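# Stack three cups upside down, largest on top

## Task

Put the three cups one inside another, each larger cup over a smaller one, with all three upside down (opening facing the table) and upright rather than leaning; the stack must stay like that on its own, not because the robot is holding it.

## Robot and tools

Robot: two arms, left_arm and right_arm, mounted across the table from each other. left_arm's base is on the +y side. The names do not match sides of any picture. Each arm ends in an identical five-finger right hand, so the hands are not mirrored. Every hand number and axis means the same thing on both.

Scene frame: origin on the table top halfway between the arm bases, table surface at z = 0, +z up. Results print each hand point's position (m), orientation as quat wxyz, and velocities (m/s, rad/s) in this frame. Printed positions can be a little off, more at long reach.

Hand point: a spot fixed to the palm, 0.05 m in front of it, where index pad and thumb tip meet in a pinch. Its +z runs along straight fingers (fingertips 0.06 to 0.07 m beyond it), +y points out of the palm, +x runs across the palm away from the thumb. Width from the point: 0.08 m on the little-finger side; thumb side 0.02 m with the thumb in front of the palm, up to 0.09 m otherwise. A wrist bracket on the little-finger side sits 0.03 m past the point in +y and 0.11 m across; it can collide.

The row: every motion uses one flat list of 28 numbers, each in [-1, 1], covering both arms even if one stays still. Order: left_arm dx, dy, dz, rx, ry, rz, then left_gripper little, ring, middle, index, thumb_bend, thumb_turn, force_limit, speed; then the same 14 for right_arm and right_gripper. dx..rz are an offset, not a pose: a target shift in the hand point's own axes, counted from that hand point's pose in the most recent result showing it (for the first result-less call, or later calls within one reply, from where the robot is as the action begins). 1.0 = 0.6 m or 180 degrees; rx, ry, rz form one rotation vector. All zeros therefore drive back to that reference pose, not a pause. Per control step the commanded pose is clipped to within 100 mm and 16 degrees of the measured one; motion trails commands by about 0.17 s.

Hand numbers are absolute targets, not offsets. Fingers: +1 straight, -1 curled into the palm. thumb_bend: +1 straight, -1 fully bent. thumb_turn: +1 beside the palm, -1 across in front of it. Pinch: index -0.22, thumb_bend -0.75, thumb_turn -0.57. force_limit maps -1..+1 to about 0..10 N at fingertip (0..15 N for the two thumb motors); it only stops closing. speed maps -1..+1 to near zero..full (full travel 0.6 s); use -0.9 or lower for a soft grip. No value means 'unchanged': to keep a hand as is, resend its last eight numbers, or before any, its hand_measured six plus hand_force_limit and hand_speed. A motor starts only when its target changes by at least 0.01. Wrapping the whole hand, thumb turned in front first, fits objects 0.035 to 0.08 m wide.

Tools:
- execute_actions {actions, pictures}: actions is an empty list (just report state), one ACT {rows: up to 15 rows, steps up to 15, each step 1/30 s, last row repeated}, or one WAIT {steps up to 300, counted from the last result including reply time}. Rows are each measured from the same reference pose, not chained.
- move {target, speed, stop_force}: target is one 28-number row as above; each hand point travels a straight path to its offset pose, both paths ending together, lasting 0.5 to 10 s. speed in m/s, 0.002 to 0.5 (default 0.25), turning capped at twice that in rad/s. stop_force in N, 9 to 40, shared by both arms: an arm halts when its wrist sensor feels that much extra push along its path; use it only with slow, non-rotating approaches, and omit it when lifting off something being pressed. Paths ignore obstacles and the other arm.
- wait {seconds 0 to 10}: lets time pass, nothing new sent.
- zoom_image {camera, region [x0,y0,x1,y1] pixels, max 504x504}: cam_low 672x504, cam_left_wrist and cam_right_wrist 616x616 fisheye.
- show_instructions: shows the reference image pages.
- finished_scene {scene}: ends the current scene (pass its number) and grades it; irreversible.

Result lines: state per arm; Wrist force/torque per arm in the end-effector axes (offset up to about 4 N, noise, saturates near 50 N; pressing on a surface reads as force back into the arm); 'Hand target' shows where the controller is steering; hand_measured, hand_stopped_by (moving, target, force, stalled, fault), hand_load_n (positive = pushed open; near zero after a grip is lost). 'pose unreachable' and HELD mean part of a command was blocked. The move line reports done, off_target, moving, held, fault or contact, plus limits (paced = pose clipped, held = steps blocked, after which the arm may jump fast) and each hand point's remaining distance.

Avoid: knocking anything off the table; arms striking or pressing on each other anywhere; stiff arms pushing past a contact (torque or 150 N force fault stops the arm 10 s); fast impacts, slips and drops; long heavy holds that overheat motors (MOTOR HOT at 70 °C, brake stop at 85 °C). Big moves may fall short; check the printed pose and send the remainder.

Each tool is called after "Emit:" by a JSON object that holds its "name" and its "arguments", one argument or row to a line.

Reference images:

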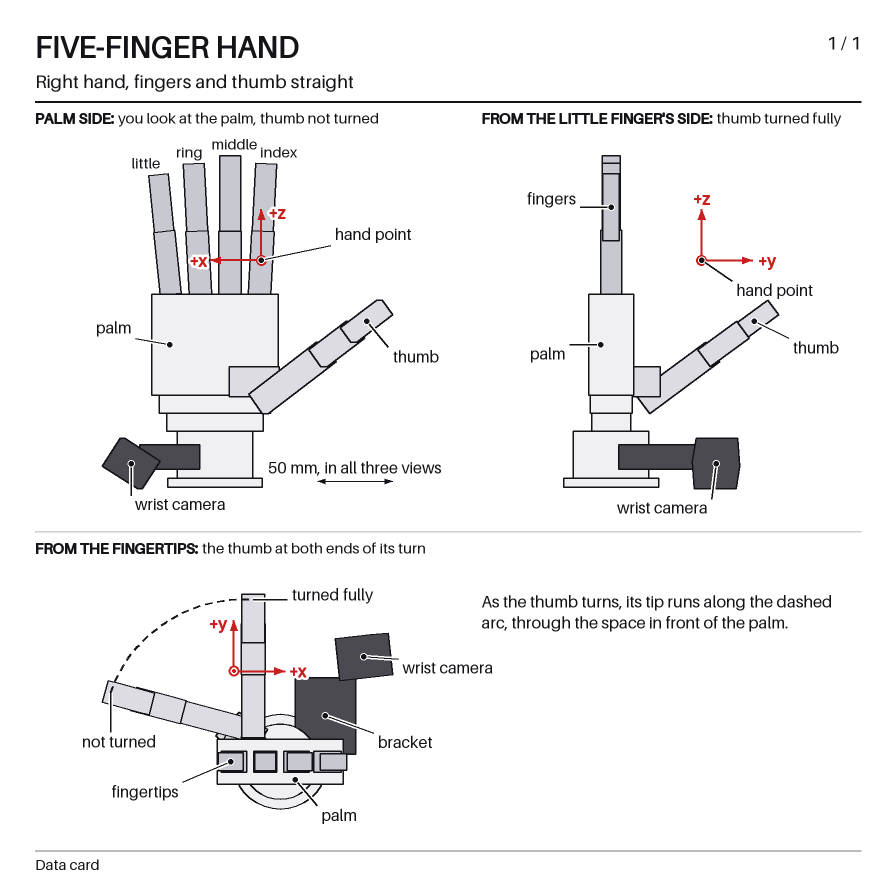

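## Session

Emit:
{"name": "execute_actions", "arguments": {
  "actions": []
}}

Scene clock: 0.00 s of 6600.00 s.
left_arm: end_effector_position=(+0.2551, +0.4605, +0.4871) hand_measured=(+1.000, +1.000, +1.000, +1.000, +1.000, +1.000) hand_load_n=(+0.0, +0.0, +0.0, +0.0, +0.0, +0.0) hand_stopped_by=(target, target, target, target, target, target) hand_force_limit=0.00 hand_speed=-0.80 end_effector_quat_wxyz=(+0.003, +0.358, +0.934, -0.015) end_effector_velocity=(-0.000, -0.000, +0.000) end_effector_angular_velocity=(-0.002, -0.000, +0.000) | right_arm: end_effector_position=(+0.1170, -0.3100, +0.4754) hand_measured=(+1.000, +1.000, +1.000, +1.000, +1.000, +1.000) hand_load_n=(+0.0, +0.0, +0.0, +0.0, +0.0, +0.0) hand_stopped_by=(target, target, target, target, target, target) hand_force_limit=0.00 hand_speed=-0.80 end_effector_quat_wxyz=(-0.023, -0.390, +0.920, -0.002) end_effector_velocity=(+0.000, +0.000, -0.000) end_effector_angular_velocity=(-0.000, +0.000, -0.000)
Joint positions: left_arm=[ 0.575 -1.733  1.317  1.963  1.589 -1.899] | right_arm=[-1.159 -1.73   1.367  1.979  1.57  -1.874]
Joint velocities: left_arm=[ 0.    -0.    -0.001 -0.001  0.001  0.   ] | right_arm=[-0.     0.     0.001 -0.    -0.     0.   ]
Motor temperatures (°C, as the motors report them): left_arm=[30 32 29 40 34 39] | right_arm=[31 32 30 34 33 41]
Wrist force (N, on the end effector, along its own x y z axes, offset not removed): no reading
Wrist torque (N m, same axes, about the end effector's origin, offset not removed): no reading
Hand target (left_arm): +0.255, +0.461, +0.487; +0.003, +0.358, +0.934, -0.015
Hand target (right_arm): +0.117, -0.310, +0.475; -0.023, -0.390, +0.920, -0.002

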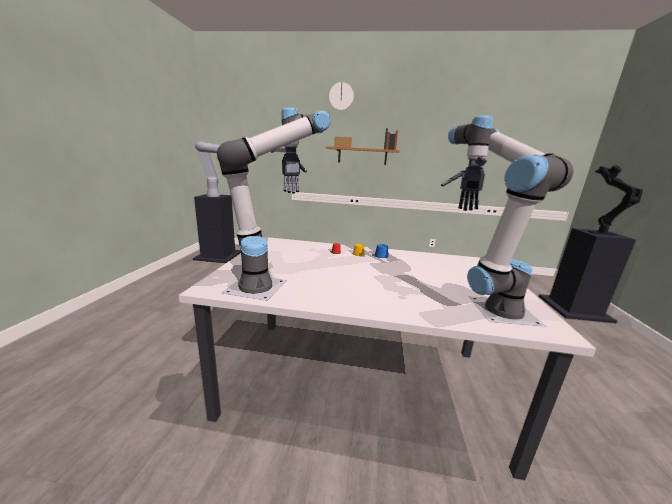

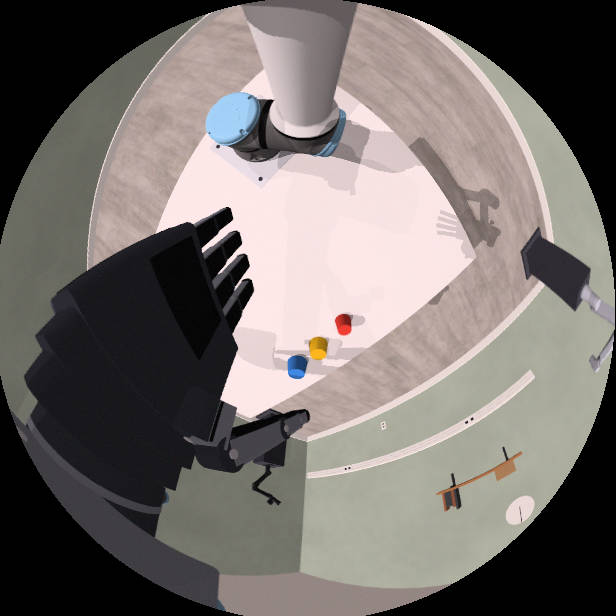

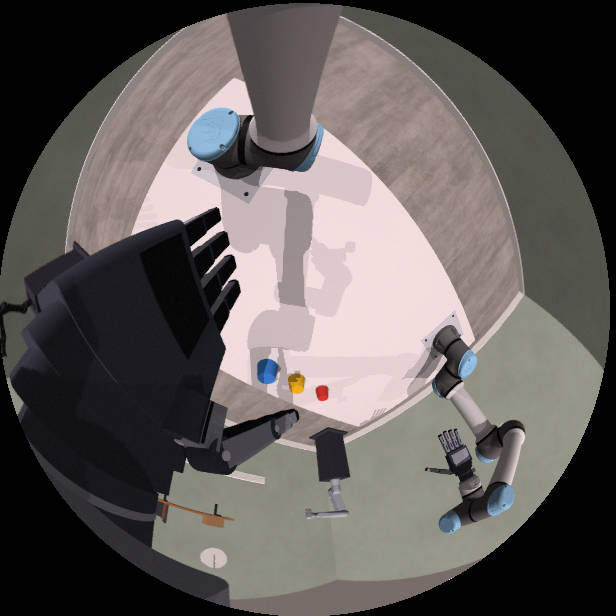

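Emit:
{"name": "zoom_image", "arguments": {
  "camera": "cam_low",
  "region": [310,225,410,275]
}}

Emit:
{"name": "zoom_image", "arguments": {
  "camera": "cam_left_wrist",
  "region": [260,290,380,400]
}}

Region (310, 225, 410, 275) of cam_low's 672x504 image, scaled by 5.040, with more detail than that image has.

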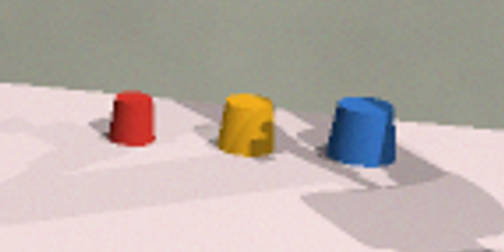

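Region (260, 290, 380, 400) of cam_left_wrist's 616x616 image, scaled by 4.200, with more detail than that image has; it fills the top 462 rows of this view, and the rest is white.

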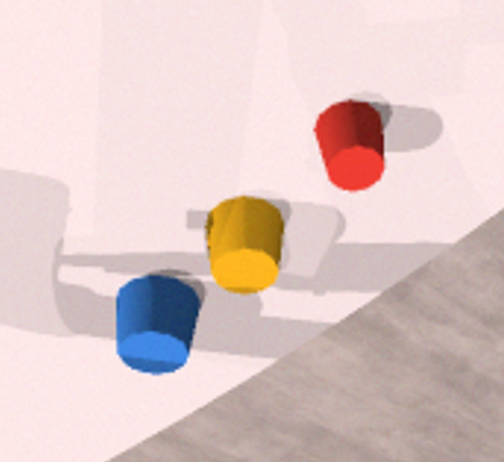

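Emit:
{"name": "move", "arguments": {
  "target": [-0.472,-0.113,0.228,0,0.012,0.767,1,1,1,1,1,-1,0,0.5,0,0,0,0,0,0,1,1,1,1,1,1,0,-0.8],
  "speed": 0.5
}}

Emit:
{"name": "move", "arguments": {
  "target": [0.2,0,0.25,0,0.417,0,1,1,1,1,1,-1,0,0.5,0,0,0,0,0,0,1,1,1,1,1,1,0,-0.8],
  "speed": 0.4
}}

Scene clock: 14.17 s of 6600.00 s.
left_arm: end_effector_position=(+0.4197, +0.2167, +0.3564) hand_measured=(+1.000, +1.000, +1.000, +1.000, +1.000, -1.000) hand_load_n=(+0.0, +0.0, +0.0, +0.0, +0.0, +0.0) hand_stopped_by=(target, target, target, target, target, target) hand_force_limit=0.00 hand_speed=0.50 end_effector_quat_wxyz=(+0.001, +1.000, +0.000, +0.004) end_effector_velocity=(+0.001, -0.001, +0.000) end_effector_angular_velocity=(-0.000, +0.001, -0.006) | right_arm: end_effector_position=(+0.1170, -0.3100, +0.4754) hand_measured=(+1.000, +1.000, +1.000, +1.000, +1.000, +1.000) hand_load_n=(+0.0, +0.0, +0.0, +0.0, +0.0, +0.0) hand_stopped_by=(target, target, target, target, target, target) hand_force_limit=0.00 hand_speed=-0.80 end_effector_quat_wxyz=(-0.023, -0.390, +0.920, -0.002) end_effector_velocity=(+0.000, +0.000, -0.000) end_effector_angular_velocity=(-0.001, +0.001, -0.000)
Joint positions: left_arm=[ 0.863 -0.976  0.737  1.803  1.568  0.797] | right_arm=[-1.159 -1.73   1.367  1.979  1.57  -1.874]
Joint velocities: left_arm=[ 0.001  0.005 -0.009  0.004  0.001  0.007] | right_arm=[ 0.     0.001  0.     0.    -0.     0.   ]
Motor temperatures (°C, as the motors report them): left_arm=[30 32 29 40 34 39] | right_arm=[31 32 30 34 33 41]
Wrist force (N, on the end effector, along its own x y z axes, offset not removed): left_arm=[0.6 -0.8 -2.7] | right_arm=[0.6 -0.6 -4.3]
Wrist torque (N m, same axes, about the end effector's origin, offset not removed): left_arm=[-0.18 0.09 0.10] | right_arm=[-0.06 0.01 -0.12]
Hand target (left_arm): +0.420, +0.217, +0.356; +0.001, +1.000, +0.000, +0.004
Hand target (right_arm): +0.117, -0.310, +0.475; -0.023, -0.390, +0.920, -0.002
Off the commanded pose (left_arm): 0.000 m, 0 deg.
Off the commanded pose (right_arm): 0.000 m, 0 deg.
After step 90, 8.17 s passed at rest.
move: done

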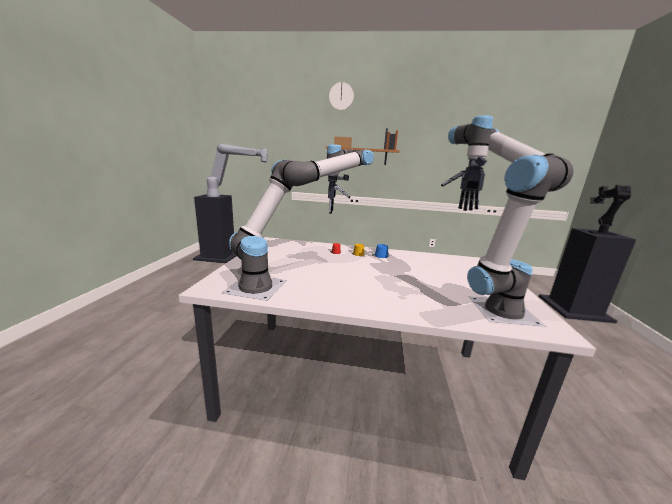

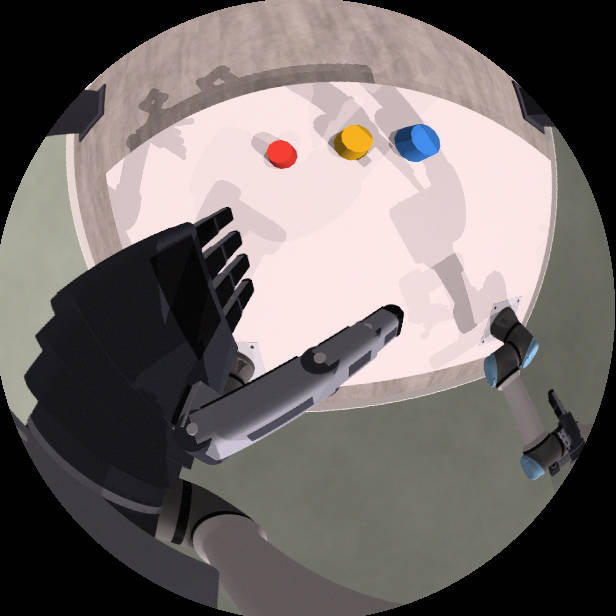

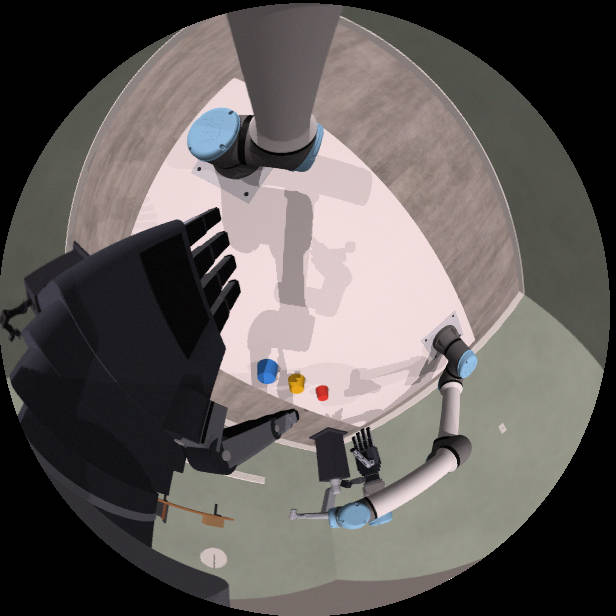

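Scene clock: 16.40 s of 6600.00 s.
left_arm: end_effector_position=(+0.5407, +0.2161, +0.2076) hand_measured=(+1.000, +1.000, +1.000, +1.000, +1.000, -1.000) hand_load_n=(+0.0, +0.0, +0.0, +0.0, +0.0, +0.0) hand_stopped_by=(target, target, target, target, target, target) hand_force_limit=0.00 hand_speed=0.50 end_effector_quat_wxyz=(+0.002, +0.791, +0.001, +0.612) end_effector_velocity=(+0.000, -0.000, -0.000) end_effector_angular_velocity=(-0.001, -0.008, -0.006) | right_arm: end_effector_position=(+0.1170, -0.3100, +0.4754) hand_measured=(+1.000, +1.000, +1.000, +1.000, +1.000, +1.000) hand_load_n=(+0.0, +0.0, +0.0, +0.0, +0.0, +0.0) hand_stopped_by=(target, target, target, target, target, target) hand_force_limit=0.00 hand_speed=-0.80 end_effector_quat_wxyz=(-0.023, -0.390, +0.920, -0.002) end_effector_velocity=(+0.000, +0.000, +0.000) end_effector_angular_velocity=(+0.001, -0.001, +0.001)
Joint positions: left_arm=[ 0.619 -1.341  1.837 -0.039  0.606  1.182] | right_arm=[-1.159 -1.73   1.367  1.979  1.57  -1.874]
Joint velocities: left_arm=[ 0.001 -0.004  0.01  -0.025  0.004  0.016] | right_arm=[ 0.001  0.    -0.002 -0.    -0.     0.   ]
Motor temperatures (°C, as the motors report them): left_arm=[30 32 29 40 34 39] | right_arm=[31 32 30 34 33 41]
Wrist force (N, on the end effector, along its own x y z axes, offset not removed): left_arm=[0.5 1.7 -2.6] | right_arm=[2.7 0.4 -1.3]
Wrist torque (N m, same axes, about the end effector's origin, offset not removed): left_arm=[0.09 0.21 0.20] | right_arm=[0.01 -0.30 0.08]
Hand target (left_arm): +0.541, +0.216, +0.208; +0.002, +0.791, +0.001, +0.612
Hand target (right_arm): +0.117, -0.310, +0.475; -0.023, -0.390, +0.920, -0.002
Off the commanded pose (left_arm): 0.000 m, 0 deg.
Off the commanded pose (right_arm): 0.000 m, 0 deg.
move: done

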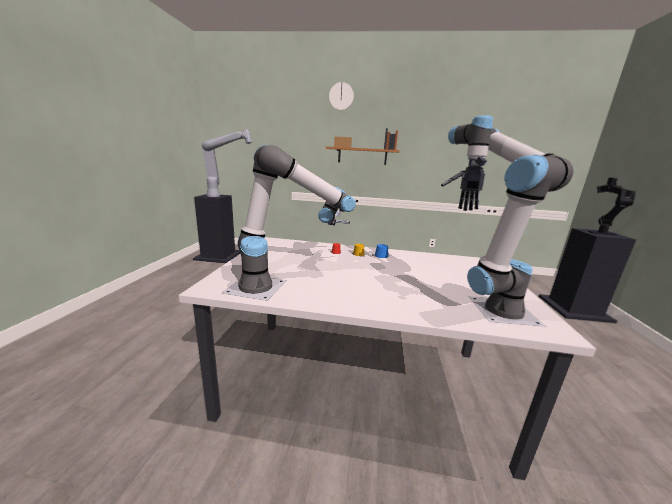

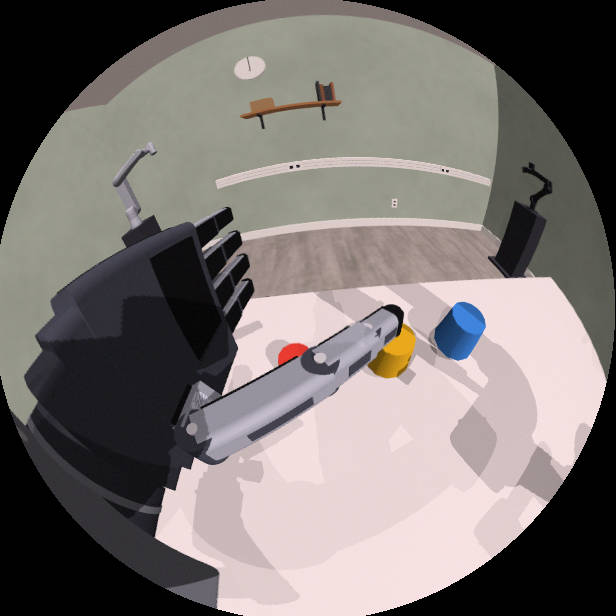

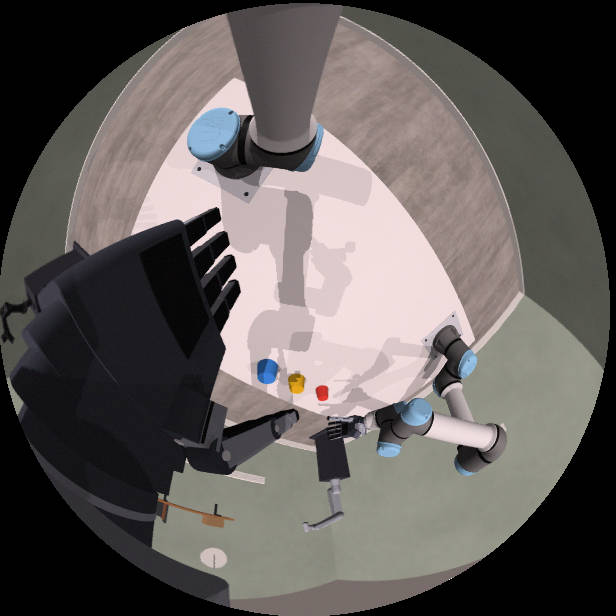

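Emit:
{"name": "move", "arguments": {
  "target": [-0.275,0.25,0.039,0,0,0,1,1,1,1,1,-1,0,0.5,0,0,0,0,0,0,1,1,1,1,1,1,0,-0.8]
}}

Scene clock: 20.33 s of 6600.00 s.
left_arm: end_effector_position=(+0.5215, +0.0660, +0.0420) hand_measured=(+1.000, +1.000, +1.000, +1.000, +1.000, -1.000) hand_load_n=(+0.0, +0.0, +0.0, +0.0, +0.0, +0.0) hand_stopped_by=(target, target, target, target, target, target) hand_force_limit=0.00 hand_speed=0.50 end_effector_quat_wxyz=(+0.002, +0.791, +0.001, +0.611) end_effector_velocity=(-0.000, -0.002, -0.001) end_effector_angular_velocity=(-0.001, +0.000, -0.001) | right_arm: end_effector_position=(+0.1170, -0.3100, +0.4754) hand_measured=(+1.000, +1.000, +1.000, +1.000, +1.000, +1.000) hand_load_n=(+0.0, +0.0, +0.0, +0.0, +0.0, +0.0) hand_stopped_by=(target, target, target, target, target, target) hand_force_limit=0.00 hand_speed=-0.80 end_effector_quat_wxyz=(-0.023, -0.390, +0.920, -0.002) end_effector_velocity=(+0.000, +0.000, -0.001) end_effector_angular_velocity=(-0.002, +0.003, -0.001)
Joint positions: left_arm=[ 0.431 -0.869  1.633 -0.139  0.445  0.988] | right_arm=[-1.159 -1.73   1.367  1.979  1.57  -1.874]
Joint velocities: left_arm=[-0.002  0.004 -0.004  0.002 -0.    -0.002] | right_arm=[-0.001  0.001  0.003 -0.001 -0.     0.   ]
Motor temperatures (°C, as the motors report them): left_arm=[30 32 29 40 34 39] | right_arm=[31 32 30 34 33 41]
Wrist force (N, on the end effector, along its own x y z axes, offset not removed): left_arm=[-0.3 3.2 -1.6] | right_arm=[3.9 3.2 -2.3]
Wrist torque (N m, same axes, about the end effector's origin, offset not removed): left_arm=[0.60 0.30 0.24] | right_arm=[0.94 -0.57 0.19]
Hand target (left_arm): +0.521, +0.066, +0.042; +0.002, +0.791, +0.001, +0.611
Hand target (right_arm): +0.117, -0.310, +0.475; -0.023, -0.390, +0.920, -0.002
Off the commanded pose (left_arm): 0.001 m, 0 deg.
Off the commanded pose (right_arm): 0.000 m, 0 deg.
move: done

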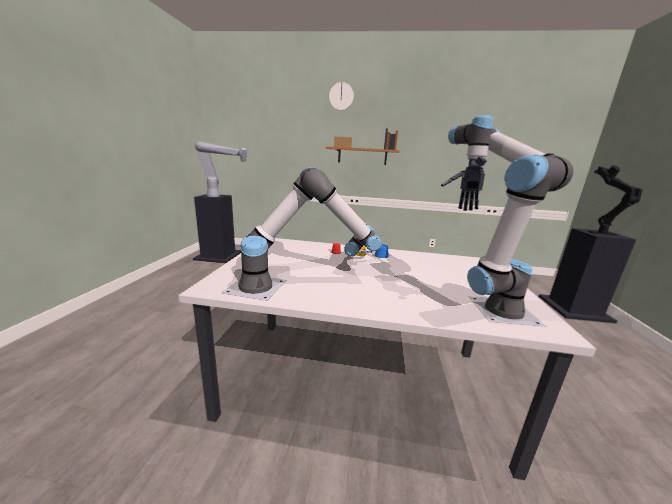

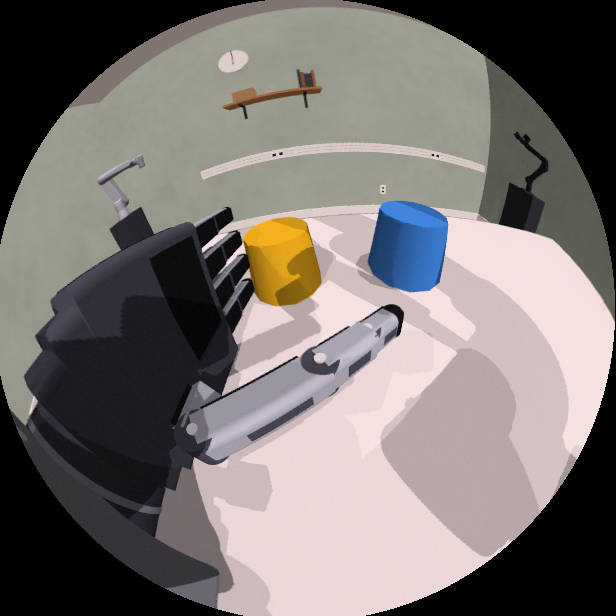

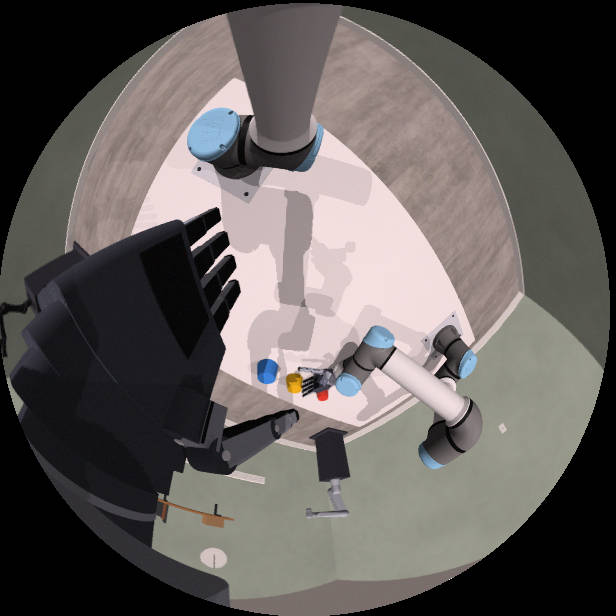

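Emit:
{"name": "move", "arguments": {
  "target": [0.03,-0.017,0.115,0,0,0,1,1,1,1,1,-1,0,0.5,0,0,0,0,0,0,1,1,1,1,1,1,0,-0.8],
  "speed": 0.1
}}

Scene clock: 22.57 s of 6600.00 s.
left_arm: end_effector_position=(+0.5928, +0.0762, +0.0421) hand_measured=(+1.000, +1.000, +1.000, +1.000, +1.000, -1.000) hand_load_n=(+0.0, +0.0, +0.0, +0.0, +0.0, +0.0) hand_stopped_by=(target, target, target, target, target, target) hand_force_limit=0.00 hand_speed=0.50 end_effector_quat_wxyz=(+0.002, +0.791, +0.001, +0.612) end_effector_velocity=(+0.001, +0.001, -0.001) end_effector_angular_velocity=(+0.001, +0.000, +0.000) | right_arm: end_effector_position=(+0.1170, -0.3100, +0.4754) hand_measured=(+1.000, +1.000, +1.000, +1.000, +1.000, +1.000) hand_load_n=(+0.0, +0.0, +0.0, +0.0, +0.0, +0.0) hand_stopped_by=(target, target, target, target, target, target) hand_force_limit=0.00 hand_speed=-0.80 end_effector_quat_wxyz=(-0.023, -0.390, +0.920, -0.002) end_effector_velocity=(+0.000, +0.000, +0.000) end_effector_angular_velocity=(+0.000, -0.001, -0.000)
Joint positions: left_arm=[ 0.565 -0.832  1.537 -0.209  0.558  1.136] | right_arm=[-1.159 -1.73   1.367  1.979  1.57  -1.874]
Joint velocities: left_arm=[ 0.002  0.002 -0.002 -0.001  0.001  0.002] | right_arm=[-0.     0.    -0.001 -0.001  0.     0.   ]
Motor temperatures (°C, as the motors report them): left_arm=[30 32 29 40 34 39] | right_arm=[31 32 30 34 33 41]
Wrist force (N, on the end effector, along its own x y z axes, offset not removed): left_arm=[-1.5 3.1 -0.7] | right_arm=[-0.7 -3.7 2.1]
Wrist torque (N m, same axes, about the end effector's origin, offset not removed): left_arm=[0.43 0.41 0.13] | right_arm=[-0.66 0.12 -0.29]
Hand target (left_arm): +0.593, +0.076, +0.042; +0.002, +0.791, +0.001, +0.612
Hand target (right_arm): +0.117, -0.310, +0.475; -0.023, -0.390, +0.920, -0.002
Off the commanded pose (left_arm): 0.000 m, 0 deg.
Off the commanded pose (right_arm): 0.000 m, 0 deg.
move: done

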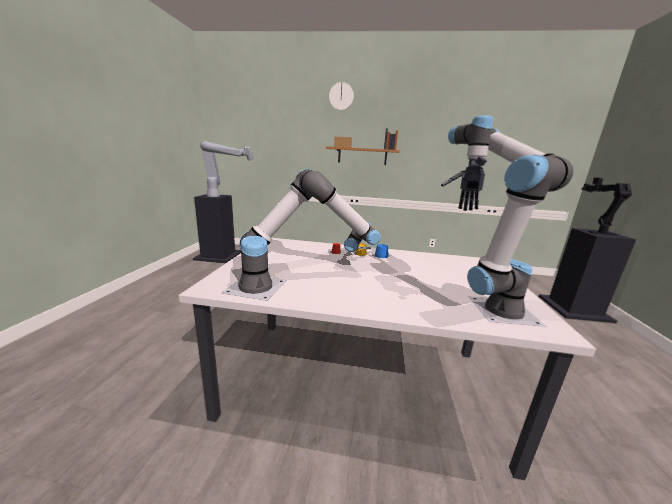

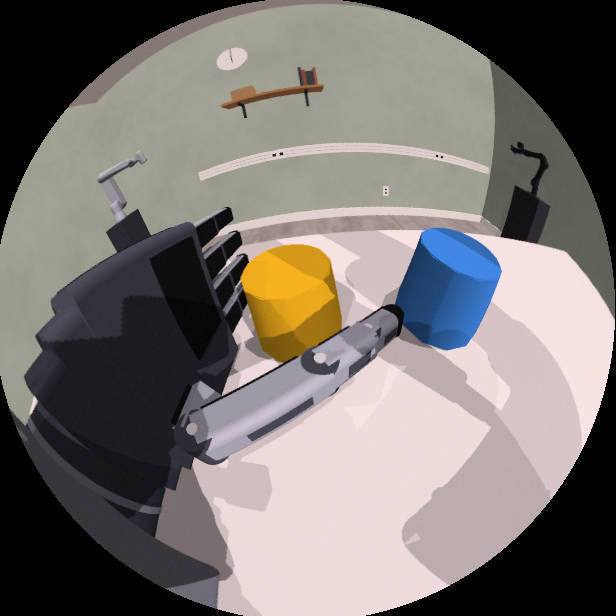

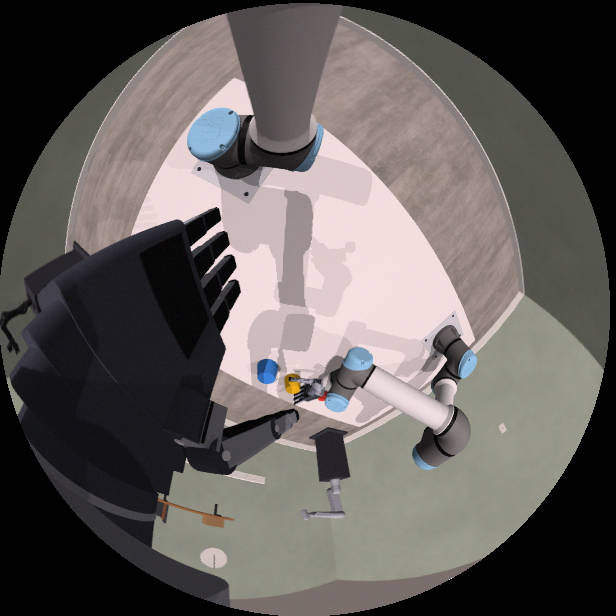

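Emit:
{"name": "move", "arguments": {
  "target": [-0.006,0.012,0.053,0,0.035,0,1,1,1,1,0.6,-1,0,0.5,0,0,0,0,0,0,1,1,1,1,1,1,0,-0.8],
  "speed": 0.08
}}

Scene clock: 24.73 s of 6600.00 s.
left_arm: end_effector_position=(+0.6226, +0.0690, +0.0307) hand_measured=(+1.000, +1.000, +1.000, +1.000, +0.600, -1.000) hand_load_n=(+0.0, +0.0, +0.0, +0.0, +0.0, +0.0) hand_stopped_by=(target, target, target, target, target, target) hand_force_limit=0.00 hand_speed=0.50 end_effector_quat_wxyz=(+0.002, +0.756, +0.001, +0.654) end_effector_velocity=(+0.002, +0.000, -0.000) end_effector_angular_velocity=(-0.000, -0.006, -0.001) | right_arm: end_effector_position=(+0.1170, -0.3100, +0.4754) hand_measured=(+1.000, +1.000, +1.000, +1.000, +1.000, +1.000) hand_load_n=(+0.0, +0.0, +0.0, +0.0, +0.0, +0.0) hand_stopped_by=(target, target, target, target, target, target) hand_force_limit=0.00 hand_speed=-0.80 end_effector_quat_wxyz=(-0.023, -0.390, +0.920, -0.002) end_effector_velocity=(-0.000, -0.000, -0.000) end_effector_angular_velocity=(+0.000, -0.001, -0.000)
Joint positions: left_arm=[ 0.592 -0.784  1.543 -0.477  0.546  1.324] | right_arm=[-1.159 -1.73   1.367  1.979  1.57  -1.874]
Joint velocities: left_arm=[ 0.002  0.001  0.002 -0.016  0.001  0.01 ] | right_arm=[-0.    -0.001  0.001 -0.001 -0.     0.   ]
Motor temperatures (°C, as the motors report them): left_arm=[30 32 29 40 34 39] | right_arm=[31 32 30 34 33 41]
Wrist force (N, on the end effector, along its own x y z axes, offset not removed): left_arm=[2.6 2.3 -3.8] | right_arm=[2.8 0.9 -1.3]
Wrist torque (N m, same axes, about the end effector's origin, offset not removed): left_arm=[0.44 -0.09 0.16] | right_arm=[0.33 -0.34 0.17]
Hand target (left_arm): +0.623, +0.069, +0.031; +0.002, +0.756, +0.001, +0.654
Hand target (right_arm): +0.117, -0.310, +0.475; -0.023, -0.390, +0.920, -0.002
Off the commanded pose (left_arm): 0.000 m, 0 deg.
Off the commanded pose (right_arm): 0.000 m, 0 deg.
move: done

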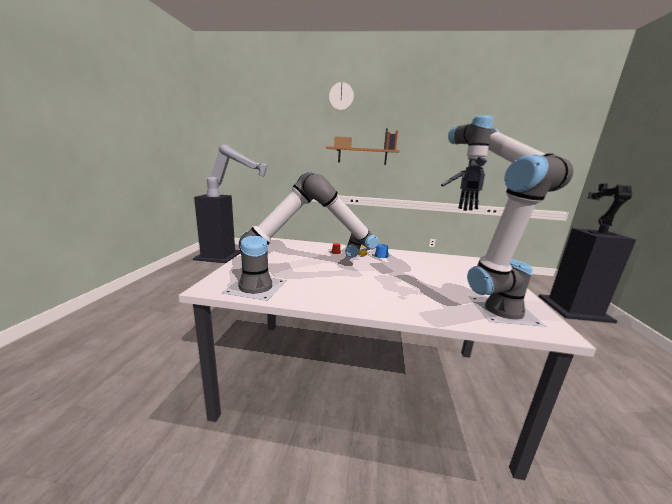

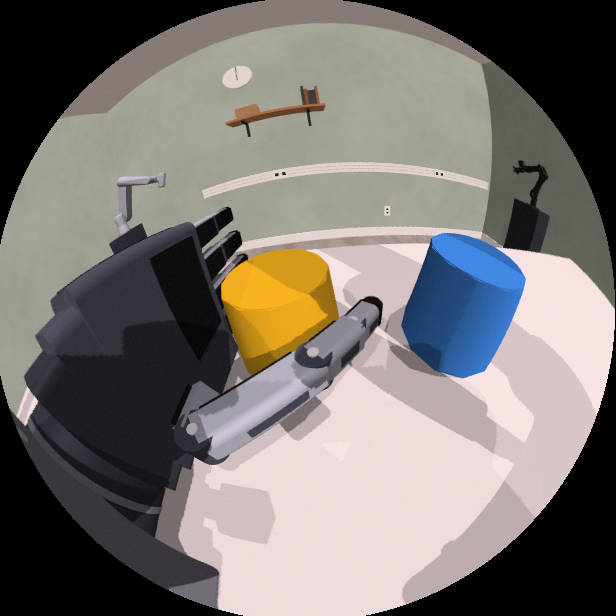

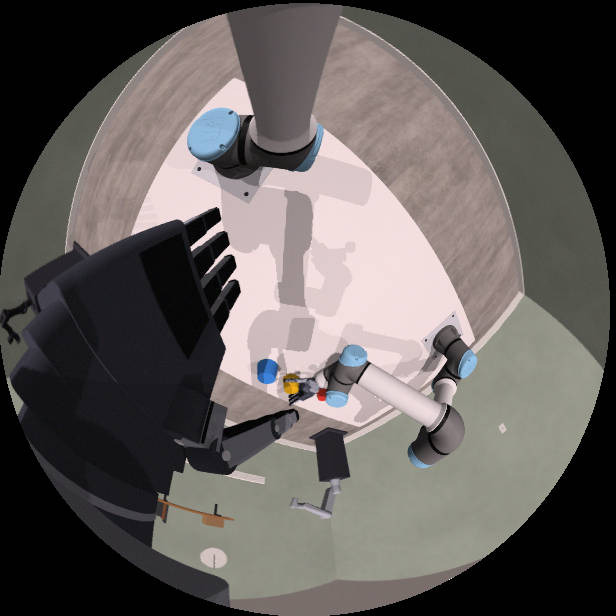

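Emit:
{"name": "move", "arguments": {
  "target": [0.002,0,0.015,0,0,0,1,1,-0.6,-0.6,-0.2,-1,0.2,-0.7,0,0,0,0,0,0,1,1,1,1,1,1,0,-0.8],
  "speed": 0.05
}}

Scene clock: 27.50 s of 6600.00 s.
left_arm: end_effector_position=(+0.6317, +0.0690, +0.0306) hand_measured=(+1.000, +1.000, +0.156, +0.354, +0.286, -1.000) hand_load_n=(+0.0, +0.0, +9.0, +3.5, +21.5, -1.0) hand_stopped_by=(target, target, force, force, force, target) hand_force_limit=0.20 hand_speed=-0.70 end_effector_quat_wxyz=(+0.002, +0.756, +0.001, +0.654) end_effector_velocity=(-0.001, -0.000, -0.001) end_effector_angular_velocity=(+0.001, +0.001, -0.001) | right_arm: end_effector_position=(+0.1170, -0.3100, +0.4754) hand_measured=(+1.000, +1.000, +1.000, +1.000, +1.000, +1.000) hand_load_n=(+0.0, +0.0, +0.0, +0.0, +0.0, +0.0) hand_stopped_by=(target, target, target, target, target, target) hand_force_limit=0.00 hand_speed=-0.80 end_effector_quat_wxyz=(-0.023, -0.390, +0.920, -0.002) end_effector_velocity=(+0.000, +0.000, -0.000) end_effector_angular_velocity=(-0.001, +0.001, -0.001)
Joint positions: left_arm=[ 0.606 -0.774  1.522 -0.472  0.56   1.331] | right_arm=[-1.159 -1.73   1.367  1.979  1.57  -1.874]
Joint velocities: left_arm=[-0.001  0.001 -0.     0.    -0.     0.   ] | right_arm=[-0.     0.001  0.001  0.    -0.     0.   ]
Motor temperatures (°C, as the motors report them): left_arm=[30 32 29 40 34 39] | right_arm=[31 32 30 34 33 41]
Wrist force (N, on the end effector, along its own x y z axes, offset not removed): left_arm=[1.6 -2.0 -1.2] | right_arm=[-2.6 -3.2 -3.3]
Wrist torque (N m, same axes, about the end effector's origin, offset not removed): left_arm=[-0.19 0.21 0.17] | right_arm=[-0.07 0.55 -0.35]
Hand target (left_arm): +0.632, +0.069, +0.031; +0.002, +0.756, +0.001, +0.654
Hand target (right_arm): +0.117, -0.310, +0.475; -0.023, -0.390, +0.920, -0.002
Off the commanded pose (left_arm): 0.000 m, 0 deg.
Off the commanded pose (right_arm): 0.000 m, 0 deg.
move: done

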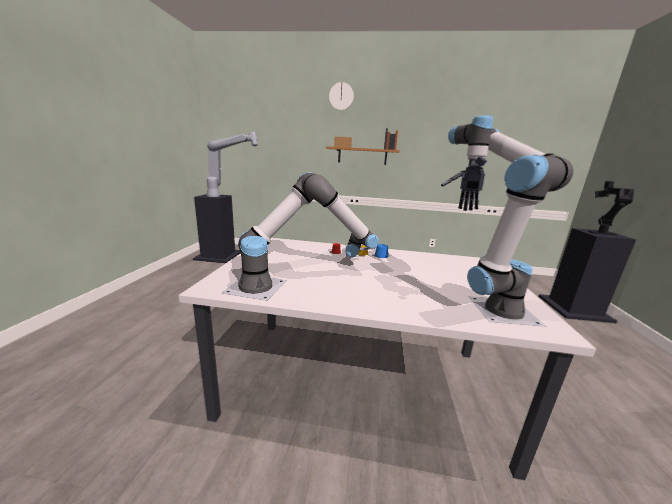

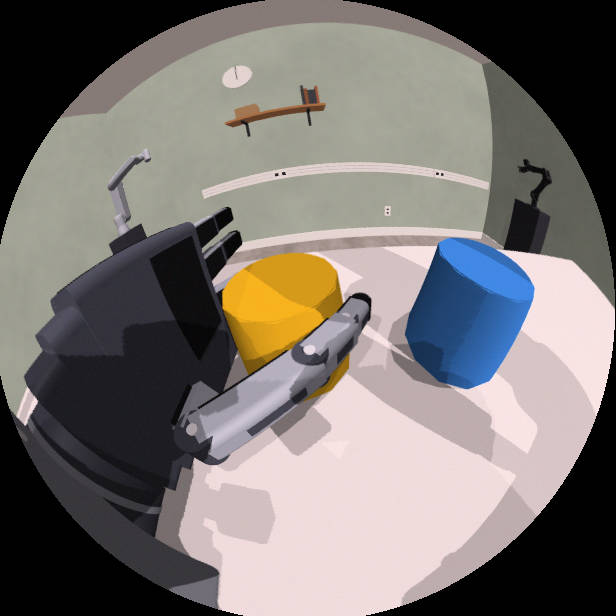

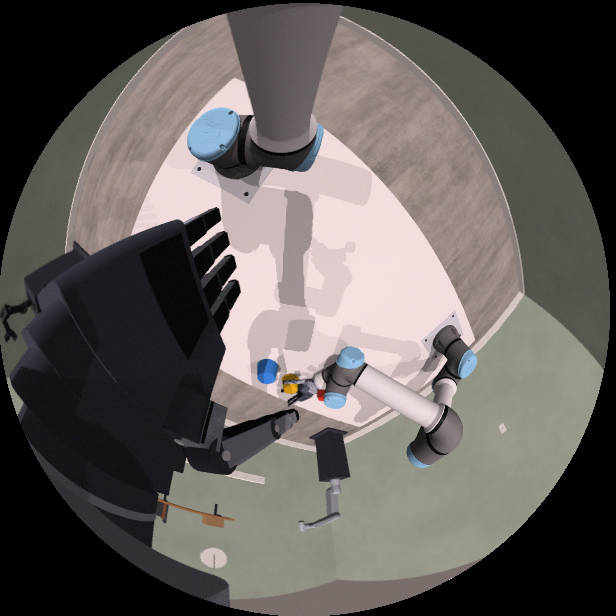

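Lift, then move over red.

Emit:
{"name": "move", "arguments": {
  "target": [0.15,0,-0.022,0,0,0,1,1,-0.6,-0.6,-0.2,-1,0.2,-0.7,0,0,0,0,0,0,1,1,1,1,1,1,0,-0.8],
  "speed": 0.15
}}

Emit:
{"name": "move", "arguments": {
  "target": [-0.003,-0.245,-0.02,0,0,0,1,1,-0.6,-0.6,-0.2,-1,0.2,-0.7,0,0,0,0,0,0,1,1,1,1,1,1,0,-0.8],
  "speed": 0.2
}}

Emit:
{"name": "zoom_image", "arguments": {
  "camera": "cam_right_wrist",
  "region": [280,360,380,440]
}}

Emit:
{"name": "zoom_image", "arguments": {
  "camera": "cam_low",
  "region": [300,200,380,270]
}}

Scene clock: 30.80 s of 6600.00 s.
left_arm: end_effector_position=(+0.6317, +0.0692, +0.1215) hand_measured=(+1.000, +1.000, +0.156, +0.354, +0.286, -1.000) hand_load_n=(+0.0, +0.0, +9.0, +3.5, +21.5, -0.5) hand_stopped_by=(target, target, force, force, force, target) hand_force_limit=0.20 hand_speed=-0.70 end_effector_quat_wxyz=(+0.002, +0.756, +0.001, +0.654) end_effector_velocity=(-0.001, -0.000, +0.001) end_effector_angular_velocity=(+0.002, +0.001, -0.000) | right_arm: end_effector_position=(+0.1170, -0.3100, +0.4754) hand_measured=(+1.000, +1.000, +1.000, +1.000, +1.000, +1.000) hand_load_n=(+0.0, +0.0, +0.0, +0.0, +0.0, +0.0) hand_stopped_by=(target, target, target, target, target, target) hand_force_limit=0.00 hand_speed=-0.80 end_effector_quat_wxyz=(-0.023, -0.390, +0.920, -0.002) end_effector_velocity=(-0.001, -0.000, +0.001) end_effector_angular_velocity=(+0.002, -0.003, +0.000)
Joint positions: left_arm=[ 0.606 -0.906  1.481 -0.3    0.56   1.332] | right_arm=[-1.159 -1.73   1.367  1.979  1.57  -1.874]
Joint velocities: left_arm=[-0.001 -0.002 -0.001  0.006 -0.001 -0.001] | right_arm=[ 0.    -0.002 -0.001 -0.    -0.    -0.   ]
Motor temperatures (°C, as the motors report them): left_arm=[30 32 29 40 34 39] | right_arm=[31 32 30 34 33 41]
Wrist force (N, on the end effector, along its own x y z axes, offset not removed): left_arm=[0.9 1.7 -1.5] | right_arm=[0.6 -1.5 -3.8]
Wrist torque (N m, same axes, about the end effector's origin, offset not removed): left_arm=[0.11 0.15 0.23] | right_arm=[-0.14 0.01 -0.03]
Hand target (left_arm): +0.632, +0.069, +0.122; +0.002, +0.756, +0.001, +0.654
Hand target (right_arm): +0.117, -0.310, +0.475; -0.023, -0.390, +0.920, -0.002
Off the commanded pose (left_arm): 0.000 m, 0 deg.
Off the commanded pose (right_arm): 0.000 m, 0 deg.
move: done

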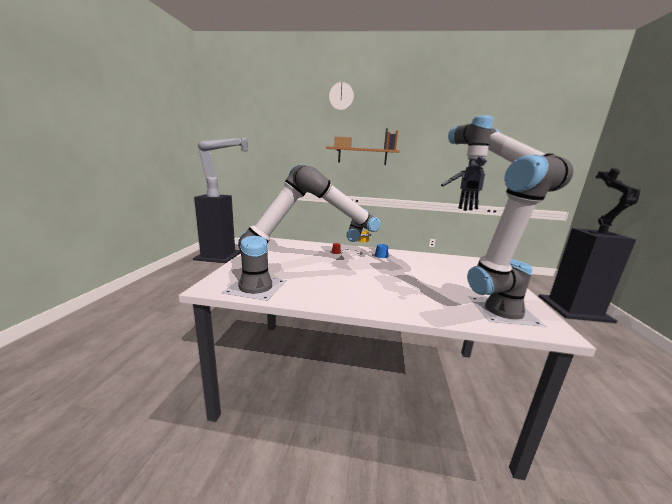

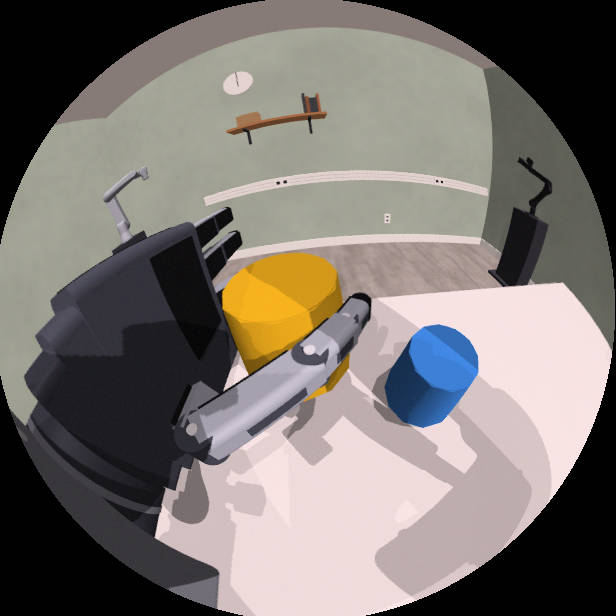

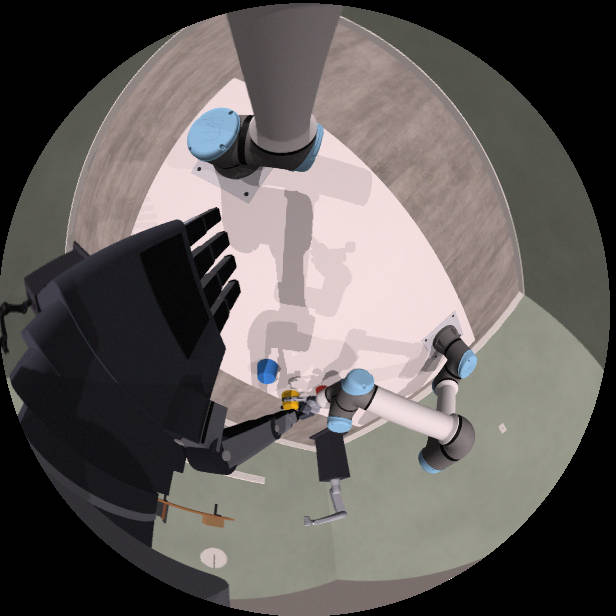

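Scene clock: 32.03 s of 6600.00 s.
left_arm: end_effector_position=(+0.6198, +0.2161, +0.1214) hand_measured=(+1.000, +1.000, +0.156, +0.354, +0.286, -1.000) hand_load_n=(+0.0, +0.0, +9.0, +3.5, +21.5, -0.5) hand_stopped_by=(target, target, force, force, force, target) hand_force_limit=0.20 hand_speed=-0.70 end_effector_quat_wxyz=(+0.002, +0.756, +0.001, +0.654) end_effector_velocity=(-0.000, +0.001, -0.001) end_effector_angular_velocity=(+0.001, +0.000, -0.000) | right_arm: end_effector_position=(+0.1170, -0.3100, +0.4754) hand_measured=(+1.000, +1.000, +1.000, +1.000, +1.000, +1.000) hand_load_n=(+0.0, +0.0, +0.0, +0.0, +0.0, +0.0) hand_stopped_by=(target, target, target, target, target, target) hand_force_limit=0.00 hand_speed=-0.80 end_effector_quat_wxyz=(-0.023, -0.390, +0.920, -0.002) end_effector_velocity=(+0.000, -0.000, +0.000) end_effector_angular_velocity=(+0.001, -0.002, +0.000)
Joint positions: left_arm=[ 0.753 -1.12   1.845 -0.5    0.702  1.394] | right_arm=[-1.159 -1.73   1.367  1.979  1.57  -1.874]
Joint velocities: left_arm=[ 0.001 -0.001  0.003 -0.002  0.001  0.001] | right_arm=[-0.    -0.    -0.001 -0.     0.    -0.   ]
Motor temperatures (°C, as the motors report them): left_arm=[30 32 29 40 34 39] | right_arm=[31 32 30 34 33 41]
Wrist force (N, on the end effector, along its own x y z axes, offset not removed): left_arm=[1.6 2.6 -1.6] | right_arm=[-0.6 -0.6 -1.6]
Wrist torque (N m, same axes, about the end effector's origin, offset not removed): left_arm=[0.37 0.06 0.29] | right_arm=[-0.06 0.19 -0.18]
Hand target (left_arm): +0.620, +0.216, +0.121; +0.002, +0.756, +0.001, +0.654
Hand target (right_arm): +0.117, -0.310, +0.475; -0.023, -0.390, +0.920, -0.002
Off the commanded pose (left_arm): 0.001 m, 0 deg.
Off the commanded pose (right_arm): 0.000 m, 0 deg.
move: done

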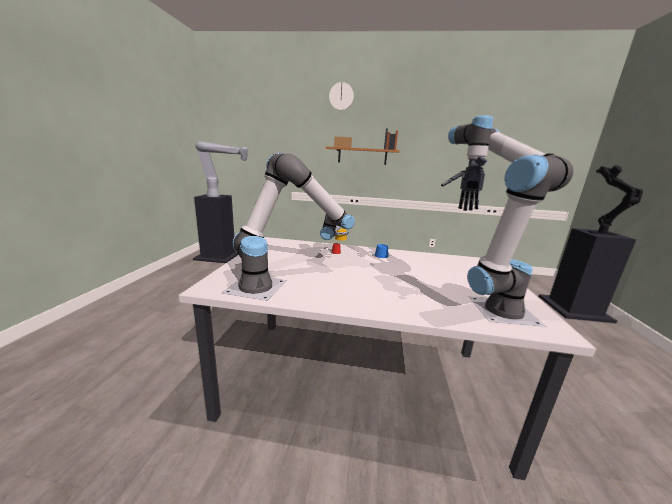

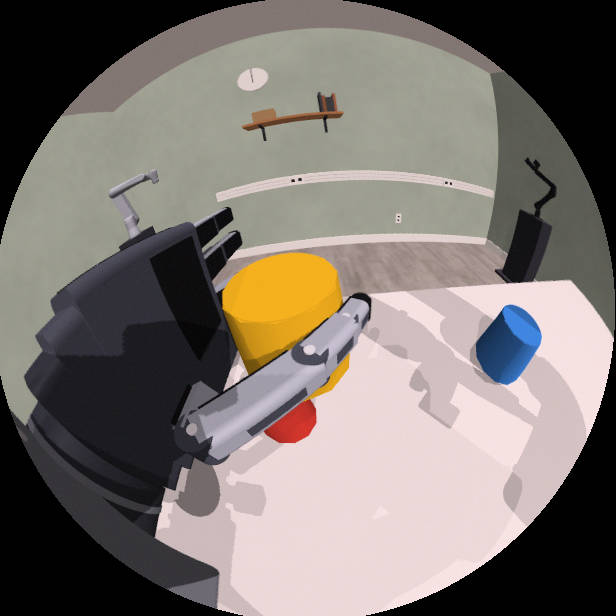

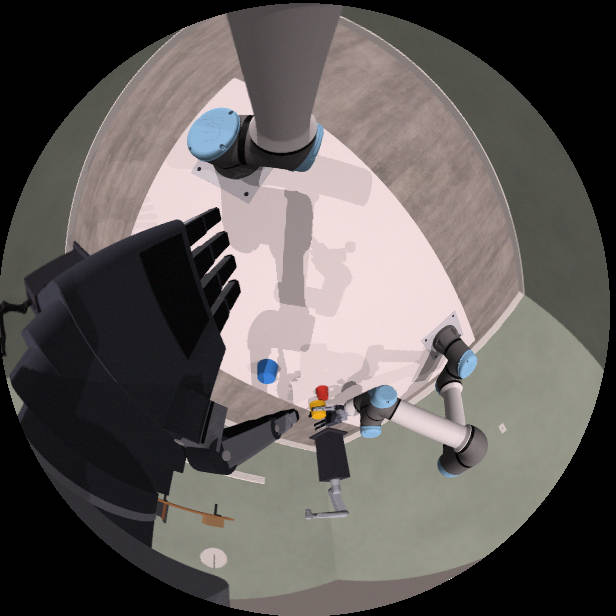

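Region (280, 360, 380, 440) of cam_right_wrist's 616x616 image, scaled by 5.040, with more detail than that image has; it fills the top 403 rows of this view, and the rest is white.

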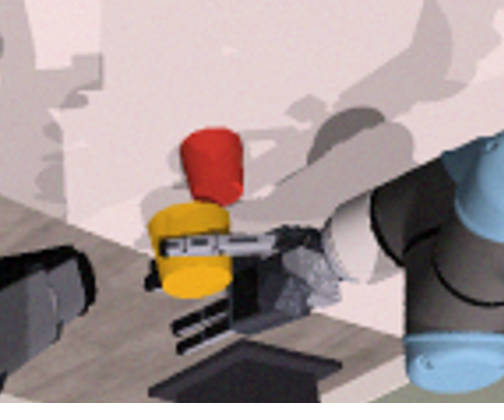

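Region (300, 200, 380, 270) of cam_low's 672x504 image, scaled by 6.300, with more detail than that image has; it fills the top 441 rows of this view, and the rest is white.

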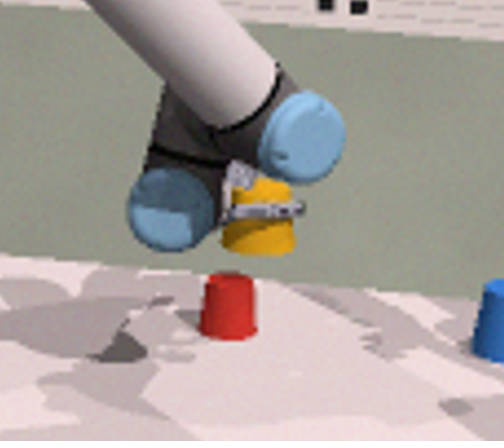

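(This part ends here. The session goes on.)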